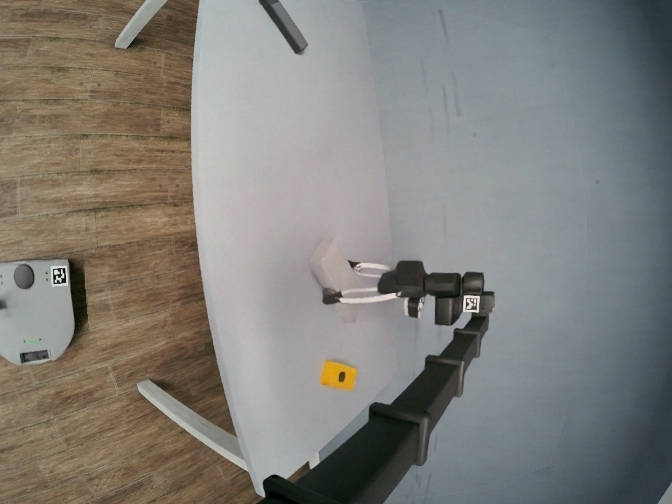

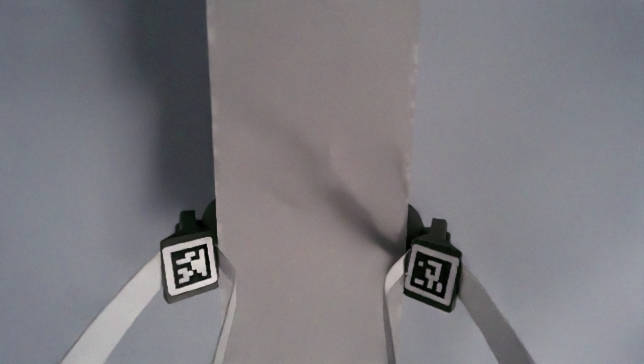

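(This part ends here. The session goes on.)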